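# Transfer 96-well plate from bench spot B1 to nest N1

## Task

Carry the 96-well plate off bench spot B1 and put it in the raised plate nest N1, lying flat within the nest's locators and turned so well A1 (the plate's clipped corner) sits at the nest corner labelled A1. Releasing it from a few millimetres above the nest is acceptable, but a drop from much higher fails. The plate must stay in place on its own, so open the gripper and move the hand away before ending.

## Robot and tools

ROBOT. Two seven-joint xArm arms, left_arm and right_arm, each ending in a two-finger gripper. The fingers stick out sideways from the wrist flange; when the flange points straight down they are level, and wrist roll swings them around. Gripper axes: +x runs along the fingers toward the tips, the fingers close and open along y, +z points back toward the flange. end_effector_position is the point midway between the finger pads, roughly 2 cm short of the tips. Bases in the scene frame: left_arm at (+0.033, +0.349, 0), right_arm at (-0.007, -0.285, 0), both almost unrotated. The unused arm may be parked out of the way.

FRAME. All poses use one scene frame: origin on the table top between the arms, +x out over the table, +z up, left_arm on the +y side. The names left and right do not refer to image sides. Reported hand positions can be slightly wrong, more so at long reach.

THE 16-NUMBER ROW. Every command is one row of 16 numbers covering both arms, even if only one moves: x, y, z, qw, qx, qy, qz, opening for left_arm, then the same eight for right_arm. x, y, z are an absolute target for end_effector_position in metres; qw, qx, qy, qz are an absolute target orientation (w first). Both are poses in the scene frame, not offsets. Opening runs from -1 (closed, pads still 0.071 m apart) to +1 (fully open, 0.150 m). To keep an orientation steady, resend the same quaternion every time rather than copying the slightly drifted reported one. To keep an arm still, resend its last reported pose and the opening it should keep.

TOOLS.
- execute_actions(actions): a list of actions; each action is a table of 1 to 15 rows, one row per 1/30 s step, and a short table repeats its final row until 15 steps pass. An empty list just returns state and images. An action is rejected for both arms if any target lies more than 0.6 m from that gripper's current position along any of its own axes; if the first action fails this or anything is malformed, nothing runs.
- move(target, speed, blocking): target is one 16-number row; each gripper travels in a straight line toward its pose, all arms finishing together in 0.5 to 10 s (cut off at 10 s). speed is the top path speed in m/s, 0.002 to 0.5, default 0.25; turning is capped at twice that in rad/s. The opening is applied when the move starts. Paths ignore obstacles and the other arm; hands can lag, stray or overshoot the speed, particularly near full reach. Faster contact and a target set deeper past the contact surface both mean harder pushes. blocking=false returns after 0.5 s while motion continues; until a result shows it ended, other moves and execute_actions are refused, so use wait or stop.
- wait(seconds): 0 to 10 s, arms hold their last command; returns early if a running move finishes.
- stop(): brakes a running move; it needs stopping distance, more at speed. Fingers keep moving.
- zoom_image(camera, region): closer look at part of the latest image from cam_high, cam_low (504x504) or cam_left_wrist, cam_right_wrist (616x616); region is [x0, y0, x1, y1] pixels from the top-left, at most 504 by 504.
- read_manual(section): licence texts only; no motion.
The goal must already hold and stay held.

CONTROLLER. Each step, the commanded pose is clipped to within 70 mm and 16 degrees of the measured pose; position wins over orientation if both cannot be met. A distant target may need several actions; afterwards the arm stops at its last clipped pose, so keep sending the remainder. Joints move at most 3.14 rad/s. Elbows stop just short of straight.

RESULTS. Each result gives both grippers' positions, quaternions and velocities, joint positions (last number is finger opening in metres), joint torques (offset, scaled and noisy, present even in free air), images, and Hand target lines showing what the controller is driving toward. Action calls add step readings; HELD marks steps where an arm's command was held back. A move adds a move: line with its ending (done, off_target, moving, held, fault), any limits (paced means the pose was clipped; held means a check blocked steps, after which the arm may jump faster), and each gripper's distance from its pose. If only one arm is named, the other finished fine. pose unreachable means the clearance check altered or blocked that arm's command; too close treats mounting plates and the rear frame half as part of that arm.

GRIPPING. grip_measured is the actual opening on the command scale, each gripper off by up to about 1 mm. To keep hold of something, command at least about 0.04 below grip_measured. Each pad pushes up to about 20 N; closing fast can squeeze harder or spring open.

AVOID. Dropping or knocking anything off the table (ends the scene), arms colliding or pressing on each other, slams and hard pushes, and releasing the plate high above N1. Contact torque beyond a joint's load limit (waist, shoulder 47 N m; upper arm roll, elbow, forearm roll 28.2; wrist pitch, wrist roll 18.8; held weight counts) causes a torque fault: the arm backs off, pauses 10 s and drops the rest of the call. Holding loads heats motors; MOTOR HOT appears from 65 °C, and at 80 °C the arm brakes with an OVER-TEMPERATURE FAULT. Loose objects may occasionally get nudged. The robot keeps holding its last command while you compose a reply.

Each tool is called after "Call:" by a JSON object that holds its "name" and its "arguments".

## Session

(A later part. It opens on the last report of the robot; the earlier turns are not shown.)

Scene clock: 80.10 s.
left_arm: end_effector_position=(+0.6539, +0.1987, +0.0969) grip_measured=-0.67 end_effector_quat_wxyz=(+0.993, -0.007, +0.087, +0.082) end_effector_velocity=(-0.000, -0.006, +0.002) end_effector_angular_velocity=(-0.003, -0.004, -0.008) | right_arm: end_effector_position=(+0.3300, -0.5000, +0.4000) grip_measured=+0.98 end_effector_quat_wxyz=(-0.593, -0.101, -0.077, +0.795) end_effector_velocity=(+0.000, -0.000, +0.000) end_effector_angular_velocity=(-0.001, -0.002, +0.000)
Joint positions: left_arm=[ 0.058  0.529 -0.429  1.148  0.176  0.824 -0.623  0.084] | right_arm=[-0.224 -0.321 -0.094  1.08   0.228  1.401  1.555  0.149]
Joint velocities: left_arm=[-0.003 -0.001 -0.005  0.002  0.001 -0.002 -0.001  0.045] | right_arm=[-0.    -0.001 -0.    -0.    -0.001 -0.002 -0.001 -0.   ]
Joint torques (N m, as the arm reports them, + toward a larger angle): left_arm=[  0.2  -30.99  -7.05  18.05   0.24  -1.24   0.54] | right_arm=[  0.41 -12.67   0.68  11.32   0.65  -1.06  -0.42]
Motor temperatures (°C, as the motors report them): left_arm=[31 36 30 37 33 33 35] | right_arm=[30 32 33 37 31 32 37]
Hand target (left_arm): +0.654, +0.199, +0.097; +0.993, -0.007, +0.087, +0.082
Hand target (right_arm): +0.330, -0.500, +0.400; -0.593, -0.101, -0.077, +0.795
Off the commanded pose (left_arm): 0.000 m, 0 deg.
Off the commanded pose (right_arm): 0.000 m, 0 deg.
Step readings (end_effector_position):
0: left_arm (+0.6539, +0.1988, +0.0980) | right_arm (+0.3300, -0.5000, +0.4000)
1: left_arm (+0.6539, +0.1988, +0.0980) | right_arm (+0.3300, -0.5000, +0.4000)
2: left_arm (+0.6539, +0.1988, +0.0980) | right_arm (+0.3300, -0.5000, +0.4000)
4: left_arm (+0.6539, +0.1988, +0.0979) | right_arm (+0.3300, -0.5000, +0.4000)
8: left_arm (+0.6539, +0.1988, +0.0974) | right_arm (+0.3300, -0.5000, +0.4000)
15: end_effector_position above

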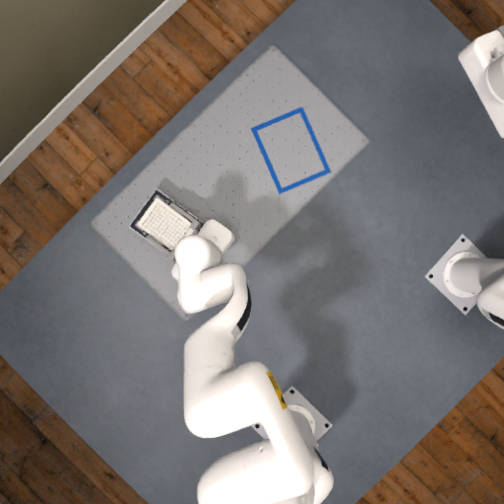

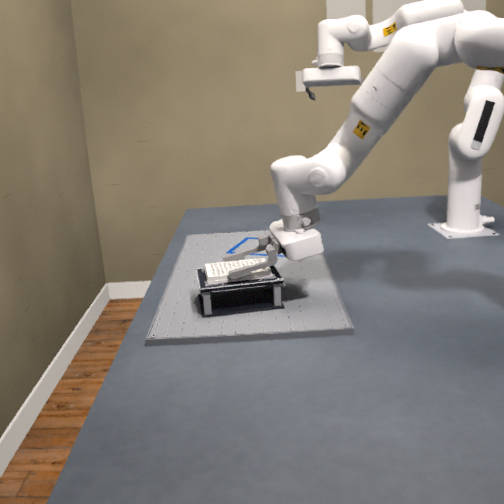

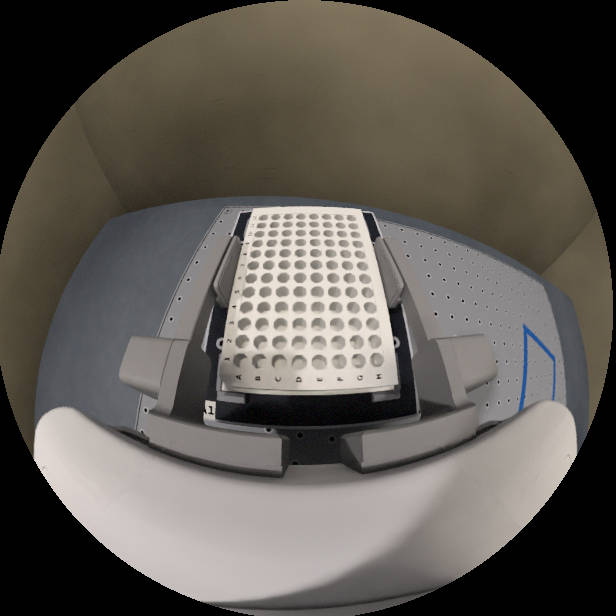

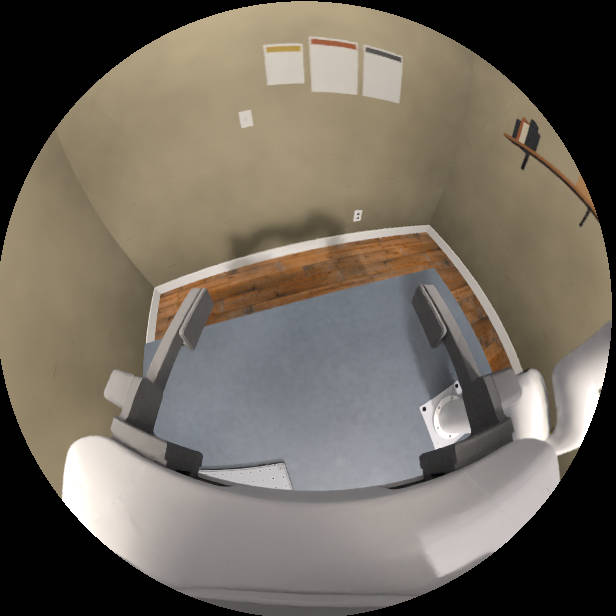

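Call:
{"name": "execute_actions", "arguments": {"actions": []}}

Call:
{"name": "zoom_image", "arguments": {"camera": "cam_left_wrist", "region": [190, 195, 430, 430]}}

Call:
{"name": "zoom_image", "arguments": {"camera": "cam_low", "region": [190, 245, 290, 300]}}

Call:
{"name": "zoom_image", "arguments": {"camera": "cam_left_wrist", "region": [200, 350, 280, 430]}}

Call:
{"name": "zoom_image", "arguments": {"camera": "cam_left_wrist", "region": [345, 350, 425, 430]}}

Call:
{"name": "zoom_image", "arguments": {"camera": "cam_left_wrist", "region": [340, 200, 400, 260]}}

Call:
{"name": "zoom_image", "arguments": {"camera": "cam_left_wrist", "region": [215, 200, 275, 260]}}

Scene clock: 83.17 s.
left_arm: end_effector_position=(+0.6539, +0.1988, +0.0968) grip_measured=-0.58 end_effector_quat_wxyz=(+0.993, -0.007, +0.087, +0.082) end_effector_velocity=(+0.000, +0.000, +0.000) end_effector_angular_velocity=(-0.001, -0.000, +0.000) | right_arm: end_effector_position=(+0.3300, -0.5000, +0.4000) grip_measured=+0.98 end_effector_quat_wxyz=(-0.593, -0.101, -0.077, +0.795) end_effector_velocity=(+0.001, +0.000, +0.001) end_effector_angular_velocity=(-0.001, -0.002, +0.003)
Joint positions: left_arm=[ 0.058  0.529 -0.428  1.148  0.176  0.824 -0.623  0.088] | right_arm=[-0.224 -0.321 -0.094  1.08   0.228  1.401  1.555  0.149]
Joint velocities: left_arm=[ 0.    -0.001  0.    -0.    -0.001 -0.     0.001 -0.   ] | right_arm=[-0.    -0.001  0.001  0.001 -0.    -0.    -0.002  0.   ]
Joint torques (N m, as the arm reports them, + toward a larger angle): left_arm=[ -0.11 -30.83  -7.25  17.75   0.1   -1.14   0.55] | right_arm=[  0.39 -12.72   0.57  11.34   0.59  -1.02  -0.37]
Motor temperatures (°C, as the motors report them): left_arm=[31 36 30 37 33 33 35] | right_arm=[30 32 33 37 31 32 37]
Hand target (left_arm): +0.654, +0.199, +0.097; +0.993, -0.007, +0.087, +0.082
Hand target (right_arm): +0.330, -0.500, +0.400; -0.593, -0.101, -0.077, +0.795
Off the commanded pose (left_arm): 0.000 m, 0 deg.
Off the commanded pose (right_arm): 0.000 m, 0 deg.

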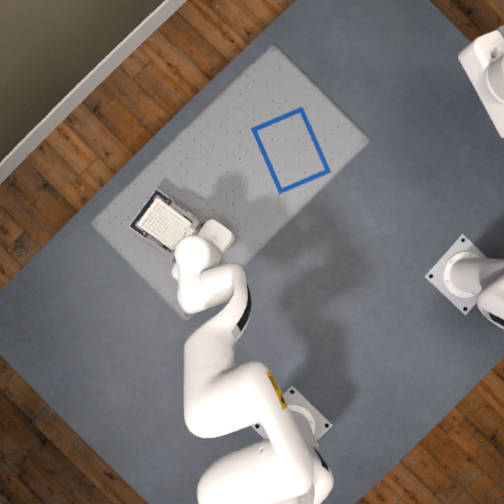

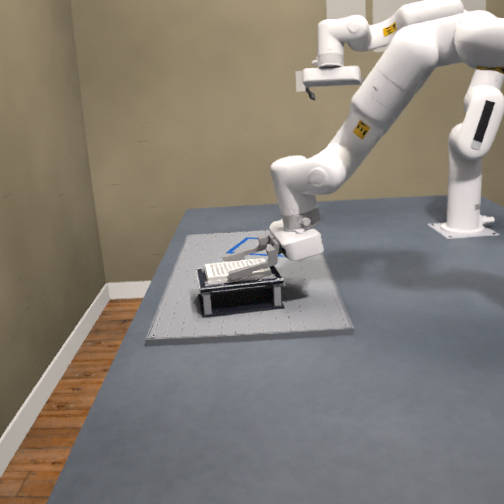

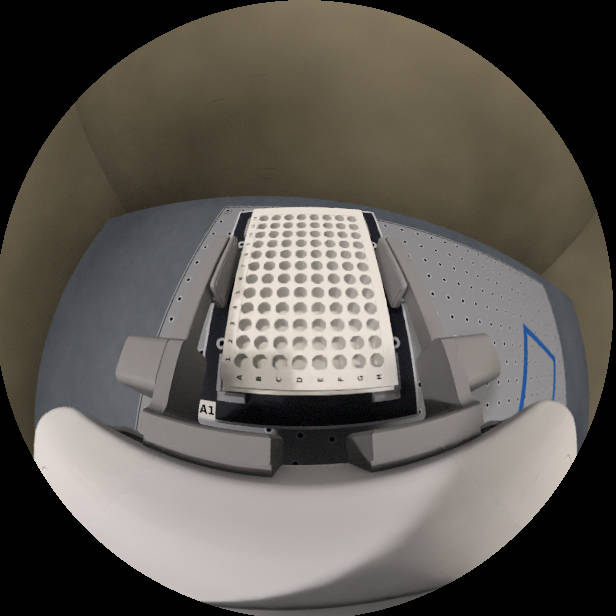

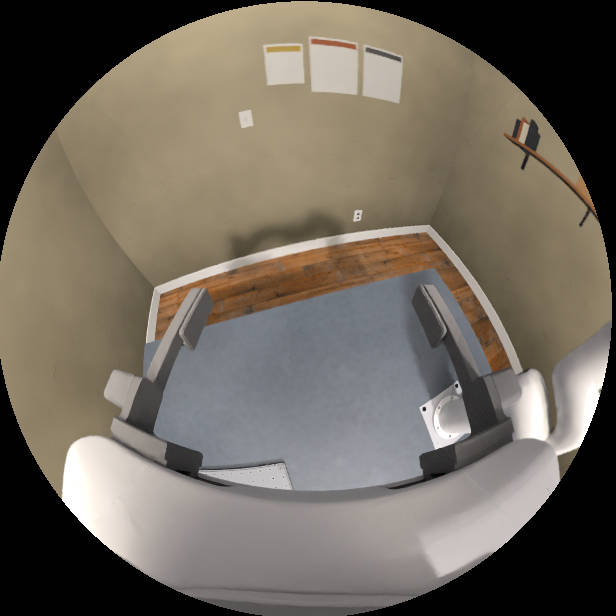

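Region (190, 195, 430, 430) of cam_left_wrist's 616x616 image, scaled by 2.100, with more detail than that image has; it fills the top 494 rows of this view, and the rest is white.

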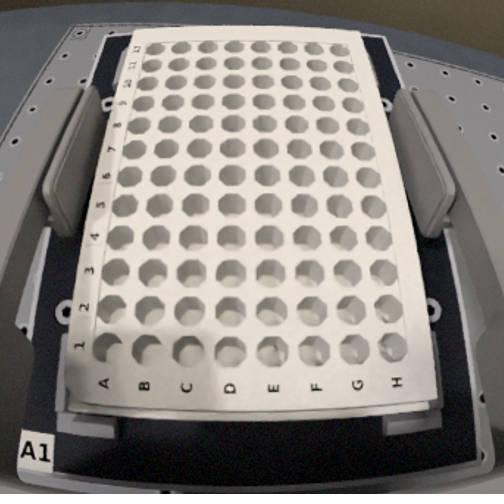

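Region (190, 245, 290, 300) of cam_low's 504x504 image, scaled by 5.040, with more detail than that image has; it fills the top 277 rows of this view, and the rest is white.

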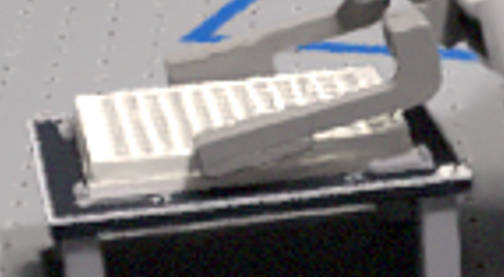

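Region (200, 350, 280, 430) of cam_left_wrist's 616x616 image, scaled by 6.300, with more detail than that image has.

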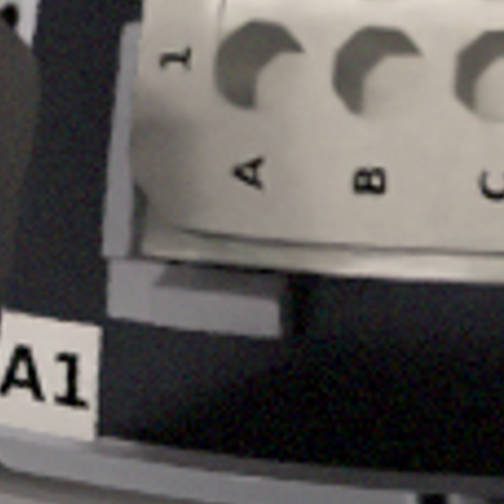

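Region (345, 350, 425, 430) of cam_left_wrist's 616x616 image, scaled by 6.300, with more detail than that image has.

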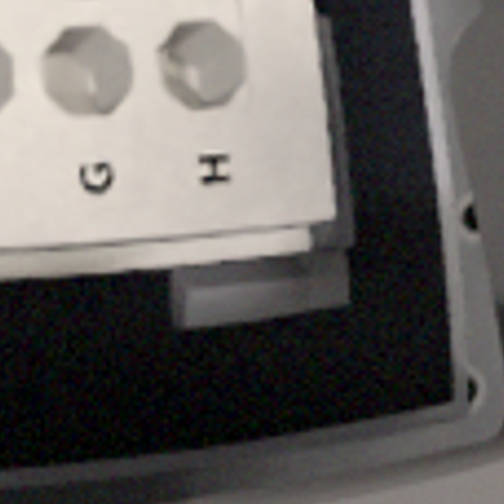

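Region (340, 200, 400, 260) of cam_left_wrist's 616x616 image, scaled by 8.400, with more detail than that image has.

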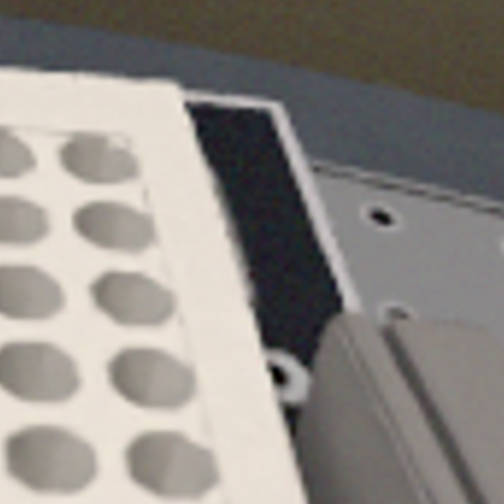

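Region (215, 200, 275, 260) of cam_left_wrist's 616x616 image, scaled by 8.400, with more detail than that image has.

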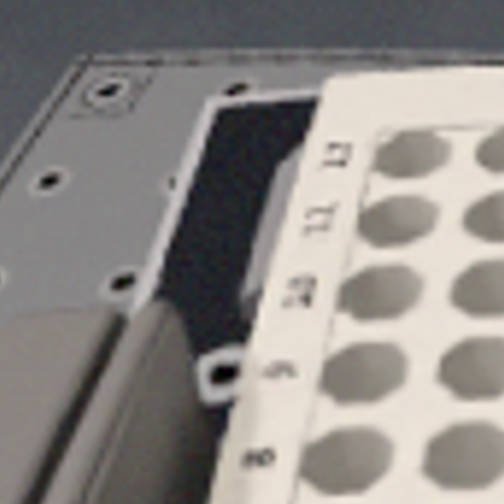

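Call:
{"name": "execute_actions", "arguments": {"actions": [[[0.65388,0.1988,0.09686,0.9928,-0.00719,0.08686,0.08223,-0.52,0.33,-0.5,0.4,-0.593,-0.101,-0.077,0.795,1],[0.65376,0.19878,0.09727,0.9928,-0.00719,0.08686,0.08223,-0.46,0.33,-0.5,0.4,-0.593,-0.101,-0.077,0.795,1],[0.65344,0.19872,0.0983,0.9928,-0.00719,0.08686,0.08223,-0.4,0.33,-0.5,0.4,-0.593,-0.101,-0.077,0.795,1],[0.65288,0.19863,0.10014,0.9928,-0.00719,0.08686,0.08223,-0.34,0.33,-0.5,0.4,-0.593,-0.101,-0.077,0.795,1],[0.65204,0.19849,0.10293,0.9928,-0.00719,0.08686,0.08223,-0.28,0.33,-0.5,0.4,-0.593,-0.101,-0.077,0.795,1],[0.65088,0.1983,0.10673,0.9928,-0.00719,0.08686,0.08223,-0.22,0.33,-0.5,0.4,-0.593,-0.101,-0.077,0.795,1],[0.64942,0.19805,0.11156,0.9928,-0.00719,0.08686,0.08223,-0.16,0.33,-0.5,0.4,-0.593,-0.101,-0.077,0.795,1],[0.64765,0.19776,0.11737,0.9928,-0.00719,0.08686,0.08223,-0.1,0.33,-0.5,0.4,-0.593,-0.101,-0.077,0.795,1],[0.64561,0.19741,0.12408,0.9928,-0.00719,0.08686,0.08223,-0.04,0.33,-0.5,0.4,-0.593,-0.101,-0.077,0.795,1],[0.64333,0.19703,0.13159,0.9928,-0.00719,0.08686,0.08223,0.02,0.33,-0.5,0.4,-0.593,-0.101,-0.077,0.795,1],[0.64085,0.19662,0.13974,0.9928,-0.00719,0.08686,0.08223,0.08,0.33,-0.5,0.4,-0.593,-0.101,-0.077,0.795,1],[0.63823,0.19618,0.14837,0.9928,-0.00719,0.08686,0.08223,0.14,0.33,-0.5,0.4,-0.593,-0.101,-0.077,0.795,1],[0.63552,0.19573,0.15729,0.9928,-0.00719,0.08686,0.08223,0.2,0.33,-0.5,0.4,-0.593,-0.101,-0.077,0.795,1],[0.63278,0.19527,0.16631,0.9928,-0.00719,0.08686,0.08223,0.26,0.33,-0.5,0.4,-0.593,-0.101,-0.077,0.795,1],[0.63007,0.19482,0.17523,0.9928,-0.00719,0.08686,0.08223,0.32,0.33,-0.5,0.4,-0.593,-0.101,-0.077,0.795,1]],[[0.62745,0.19438,0.18386,0.9928,-0.00719,0.08686,0.08223,0.38,0.33,-0.5,0.4,-0.593,-0.101,-0.077,0.795,1],[0.62497,0.19397,0.19201,0.9928,-0.00719,0.08686,0.08223,0.44,0.33,-0.5,0.4,-0.593,-0.101,-0.077,0.795,1],[0.62269,0.19359,0.19952,0.9928,-0.00719,0.08686,0.08223,0.5,0.33,-0.5,0.4,-0.593,-0.101,-0.077,0.795,1],[0.62065,0.19324,0.20623,0.9928,-0.00719,0.08686,0.08223,0.56,0.33,-0.5,0.4,-0.593,-0.101,-0.077,0.795,1],[0.61888,0.19295,0.21204,0.9928,-0.00719,0.08686,0.08223,0.62,0.33,-0.5,0.4,-0.593,-0.101,-0.077,0.795,1],[0.61742,0.1927,0.21687,0.9928,-0.00719,0.08686,0.08223,0.68,0.33,-0.5,0.4,-0.593,-0.101,-0.077,0.795,1],[0.61626,0.19251,0.22067,0.9928,-0.00719,0.08686,0.08223,0.74,0.33,-0.5,0.4,-0.593,-0.101,-0.077,0.795,1],[0.61542,0.19237,0.22346,0.9928,-0.00719,0.08686,0.08223,0.8,0.33,-0.5,0.4,-0.593,-0.101,-0.077,0.795,1],[0.61486,0.19228,0.2253,0.9928,-0.00719,0.08686,0.08223,0.86,0.33,-0.5,0.4,-0.593,-0.101,-0.077,0.795,1],[0.61454,0.19222,0.22633,0.9928,-0.00719,0.08686,0.08223,0.92,0.33,-0.5,0.4,-0.593,-0.101,-0.077,0.795,1],[0.61442,0.1922,0.22674,0.9928,-0.00719,0.08686,0.08223,0.98,0.33,-0.5,0.4,-0.593,-0.101,-0.077,0.795,1],[0.6144,0.1922,0.2268,0.9928,-0.00719,0.08686,0.08223,1,0.33,-0.5,0.4,-0.593,-0.101,-0.077,0.795,1]]]}}

Scene clock: 85.80 s.
left_arm: end_effector_position=(+0.6159, +0.1913, +0.2235) grip_measured=+0.97 end_effector_quat_wxyz=(+0.993, -0.008, +0.086, +0.082) end_effector_velocity=(-0.020, +0.008, +0.028) end_effector_angular_velocity=(+0.002, +0.034, +0.005) | right_arm: end_effector_position=(+0.3300, -0.5000, +0.4000) grip_measured=+0.98 end_effector_quat_wxyz=(-0.593, -0.101, -0.077, +0.795) end_effector_velocity=(-0.000, -0.000, +0.000) end_effector_angular_velocity=(-0.000, +0.002, -0.001)
Joint positions: left_arm=[ 0.104  0.187 -0.509  1.094 -0.002  1.076 -0.56   0.149] | right_arm=[-0.224 -0.321 -0.094  1.08   0.228  1.401  1.555  0.149]
Joint velocities: left_arm=[ 0.021 -0.106 -0.008 -0.018 -0.068  0.108  0.038  0.014] | right_arm=[ 0.     0.    -0.001  0.    -0.001  0.001  0.001 -0.   ]
Joint torques (N m, as the arm reports them, + toward a larger angle): left_arm=[ -0.16 -22.16  -3.41  20.16   0.29  -1.15   0.41] | right_arm=[  0.54 -12.77   0.63  11.43   0.6   -1.09  -0.33]
Motor temperatures (°C, as the motors report them): left_arm=[31 36 30 37 33 33 35] | right_arm=[30 32 33 37 31 32 37]
Hand target (left_arm): +0.614, +0.192, +0.227; +0.993, -0.008, +0.087, +0.082
Hand target (right_arm): +0.330, -0.500, +0.400; -0.593, -0.101, -0.077, +0.795
Off the commanded pose (left_arm): 0.004 m, 0 deg.
Off the commanded pose (right_arm): 0.000 m, 0 deg.
Step readings (end_effector_position; steps 1 to 15: 1st action; 16 to 30: 2nd action):
0: left_arm (+0.6539, +0.1988, +0.0968) | right_arm (+0.3300, -0.5000, +0.4000)
1: left_arm (+0.6539, +0.1988, +0.0968) | right_arm (+0.3300, -0.5000, +0.4000)
2: left_arm (+0.6539, +0.1988, +0.0968) | right_arm (+0.3300, -0.5000, +0.4000)
4: left_arm (+0.6537, +0.1988, +0.0970) | right_arm (+0.3300, -0.5000, +0.4000)
8: left_arm (+0.6520, +0.1988, +0.1015) | right_arm (+0.3300, -0.5000, +0.4000)
15: left_arm (+0.6430, +0.1958, +0.1363) | right_arm (+0.3300, -0.5000, +0.4000)
16: left_arm (+0.6411, +0.1952, +0.1437) | right_arm (+0.3300, -0.5000, +0.4000)
17: left_arm (+0.6390, +0.1945, +0.1515) | right_arm (+0.3300, -0.5000, +0.4000)
19: left_arm (+0.6347, +0.1931, +0.1675) | right_arm (+0.3300, -0.5000, +0.4000)
23: left_arm (+0.6258, +0.1911, +0.1977) | right_arm (+0.3300, -0.5000, +0.4000)
30: end_effector_position above

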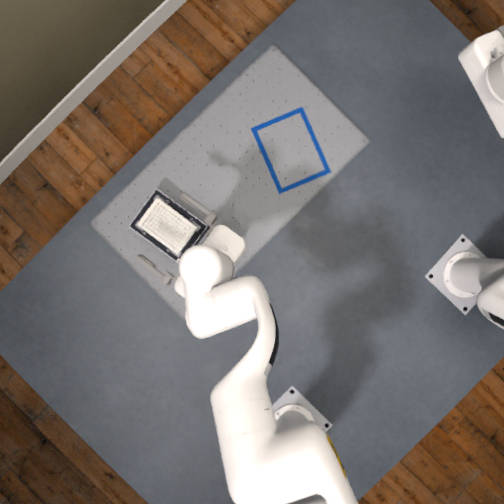

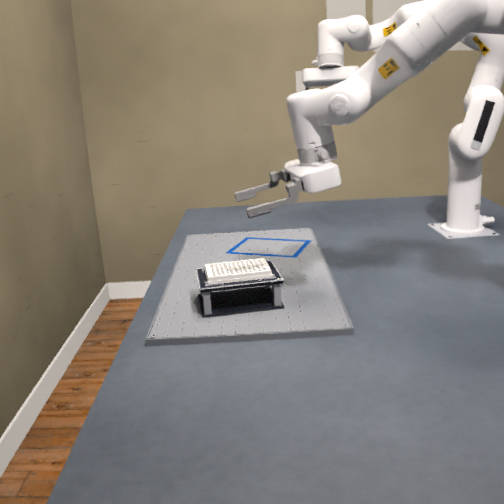

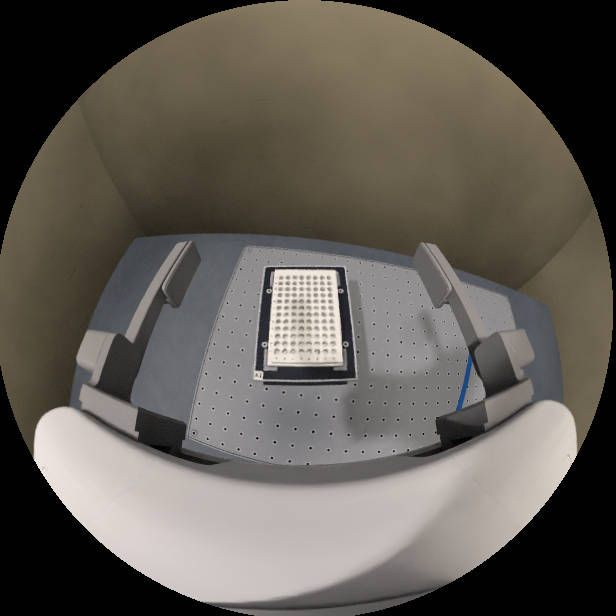

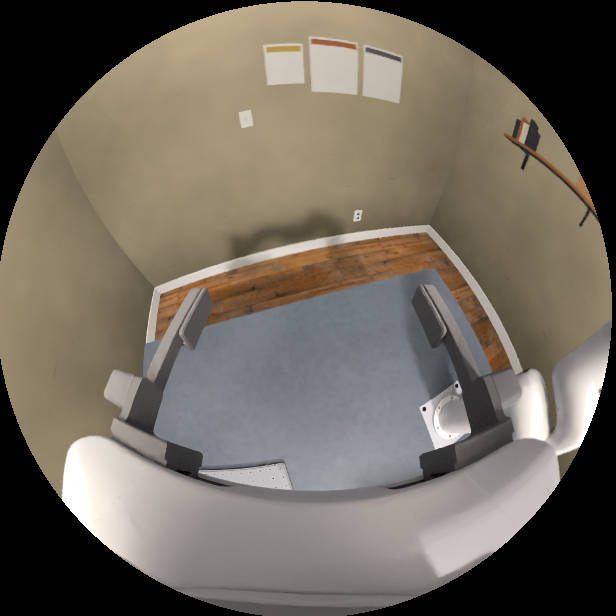

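Call:
{"name": "execute_actions", "arguments": {"actions": []}}

Call:
{"name": "zoom_image", "arguments": {"camera": "cam_left_wrist", "region": [240, 255, 375, 390]}}

Call:
{"name": "zoom_image", "arguments": {"camera": "cam_low", "region": [190, 245, 290, 300]}}

Call:
{"name": "zoom_image", "arguments": {"camera": "cam_high", "region": [125, 180, 215, 270]}}

Scene clock: 86.10 s.
left_arm: end_effector_position=(+0.6140, +0.1919, +0.2262) grip_measured=+1.00 end_effector_quat_wxyz=(+0.993, -0.008, +0.087, +0.082) end_effector_velocity=(+0.000, -0.001, +0.004) end_effector_angular_velocity=(-0.001, -0.005, -0.003) | right_arm: end_effector_position=(+0.3300, -0.5000, +0.4000) grip_measured=+0.98 end_effector_quat_wxyz=(-0.593, -0.101, -0.077, +0.795) end_effector_velocity=(+0.000, -0.000, -0.001) end_effector_angular_velocity=(+0.001, +0.002, +0.000)
Joint positions: left_arm=[ 0.106  0.177 -0.51   1.093 -0.009  1.086 -0.556  0.15 ] | right_arm=[-0.224 -0.321 -0.094  1.08   0.228  1.401  1.555  0.149]
Joint velocities: left_arm=[ 0.    -0.007 -0.002  0.002 -0.003  0.004  0.003  0.   ] | right_arm=[ 0.     0.002 -0.001 -0.     0.001  0.    -0.001  0.   ]
Joint torques (N m, as the arm reports them, + toward a larger angle): left_arm=[ -0.3  -23.78  -3.49  20.77   0.13  -1.05   0.67] | right_arm=[  0.52 -12.74   0.65  11.27   0.58  -1.08  -0.39]
Motor temperatures (°C, as the motors report them): left_arm=[31 36 30 37 33 33 35] | right_arm=[30 32 33 37 31 32 37]
Hand target (left_arm): +0.614, +0.192, +0.227; +0.993, -0.008, +0.087, +0.082
Hand target (right_arm): +0.330, -0.500, +0.400; -0.593, -0.101, -0.077, +0.795
Off the commanded pose (left_arm): 0.001 m, 0 deg.
Off the commanded pose (right_arm): 0.000 m, 0 deg.

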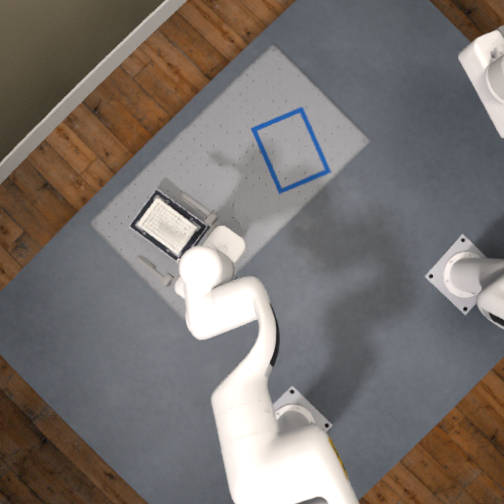

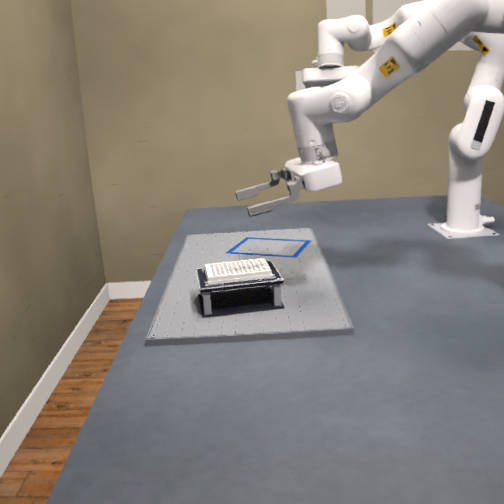

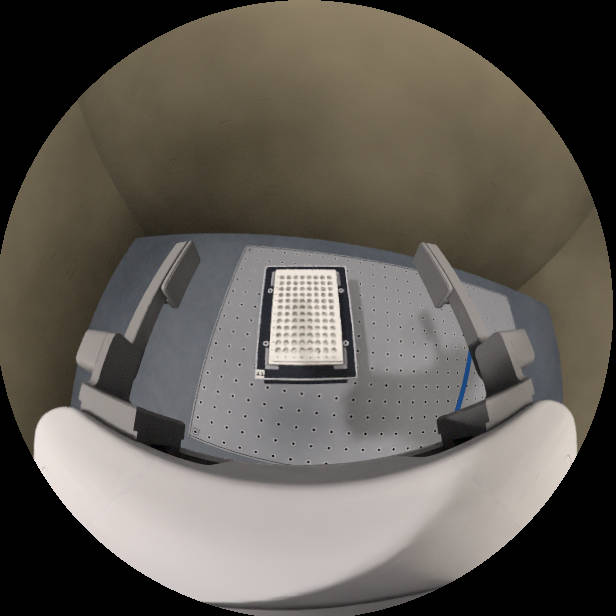

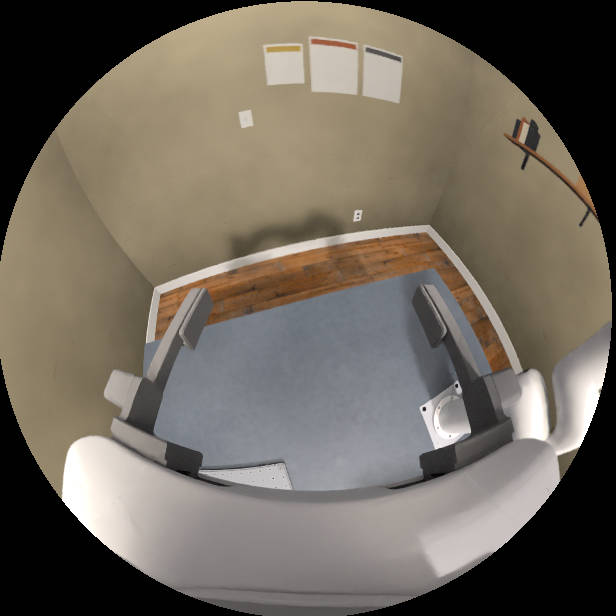

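Region (240, 255, 375, 390) of cam_left_wrist's 616x616 image, scaled by 3.733, with more detail than that image has.

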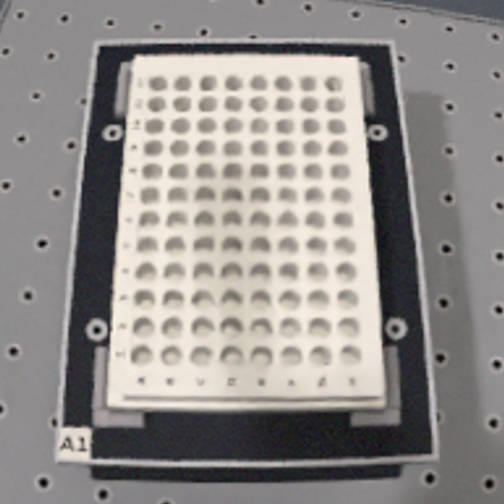

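Region (190, 245, 290, 300) of cam_low's 504x504 image, scaled by 5.040, with more detail than that image has; it fills the top 277 rows of this view, and the rest is white.

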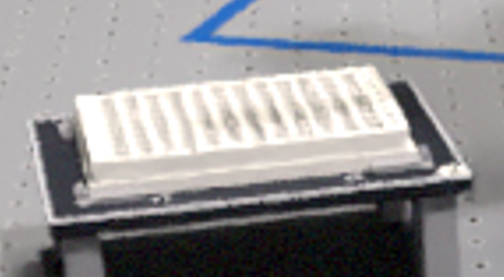

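Region (125, 180, 215, 270) of cam_high's 504x504 image, scaled by 5.600, with more detail than that image has.

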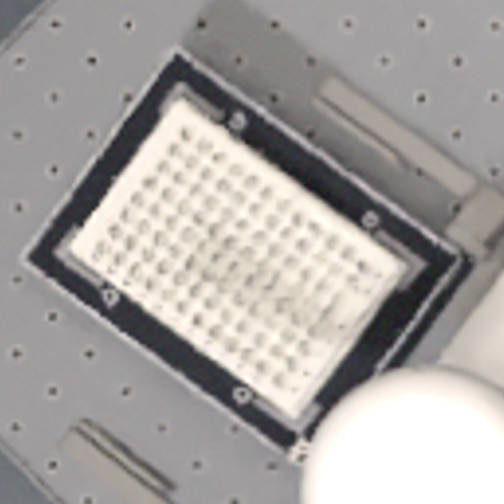

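The plate sits flat inside all four locators with A1 at the marked corner, and the arm is clear.

Call:
{"name": "finished_scene", "arguments": {"scene": 2}}

The scene is finished: the task was done.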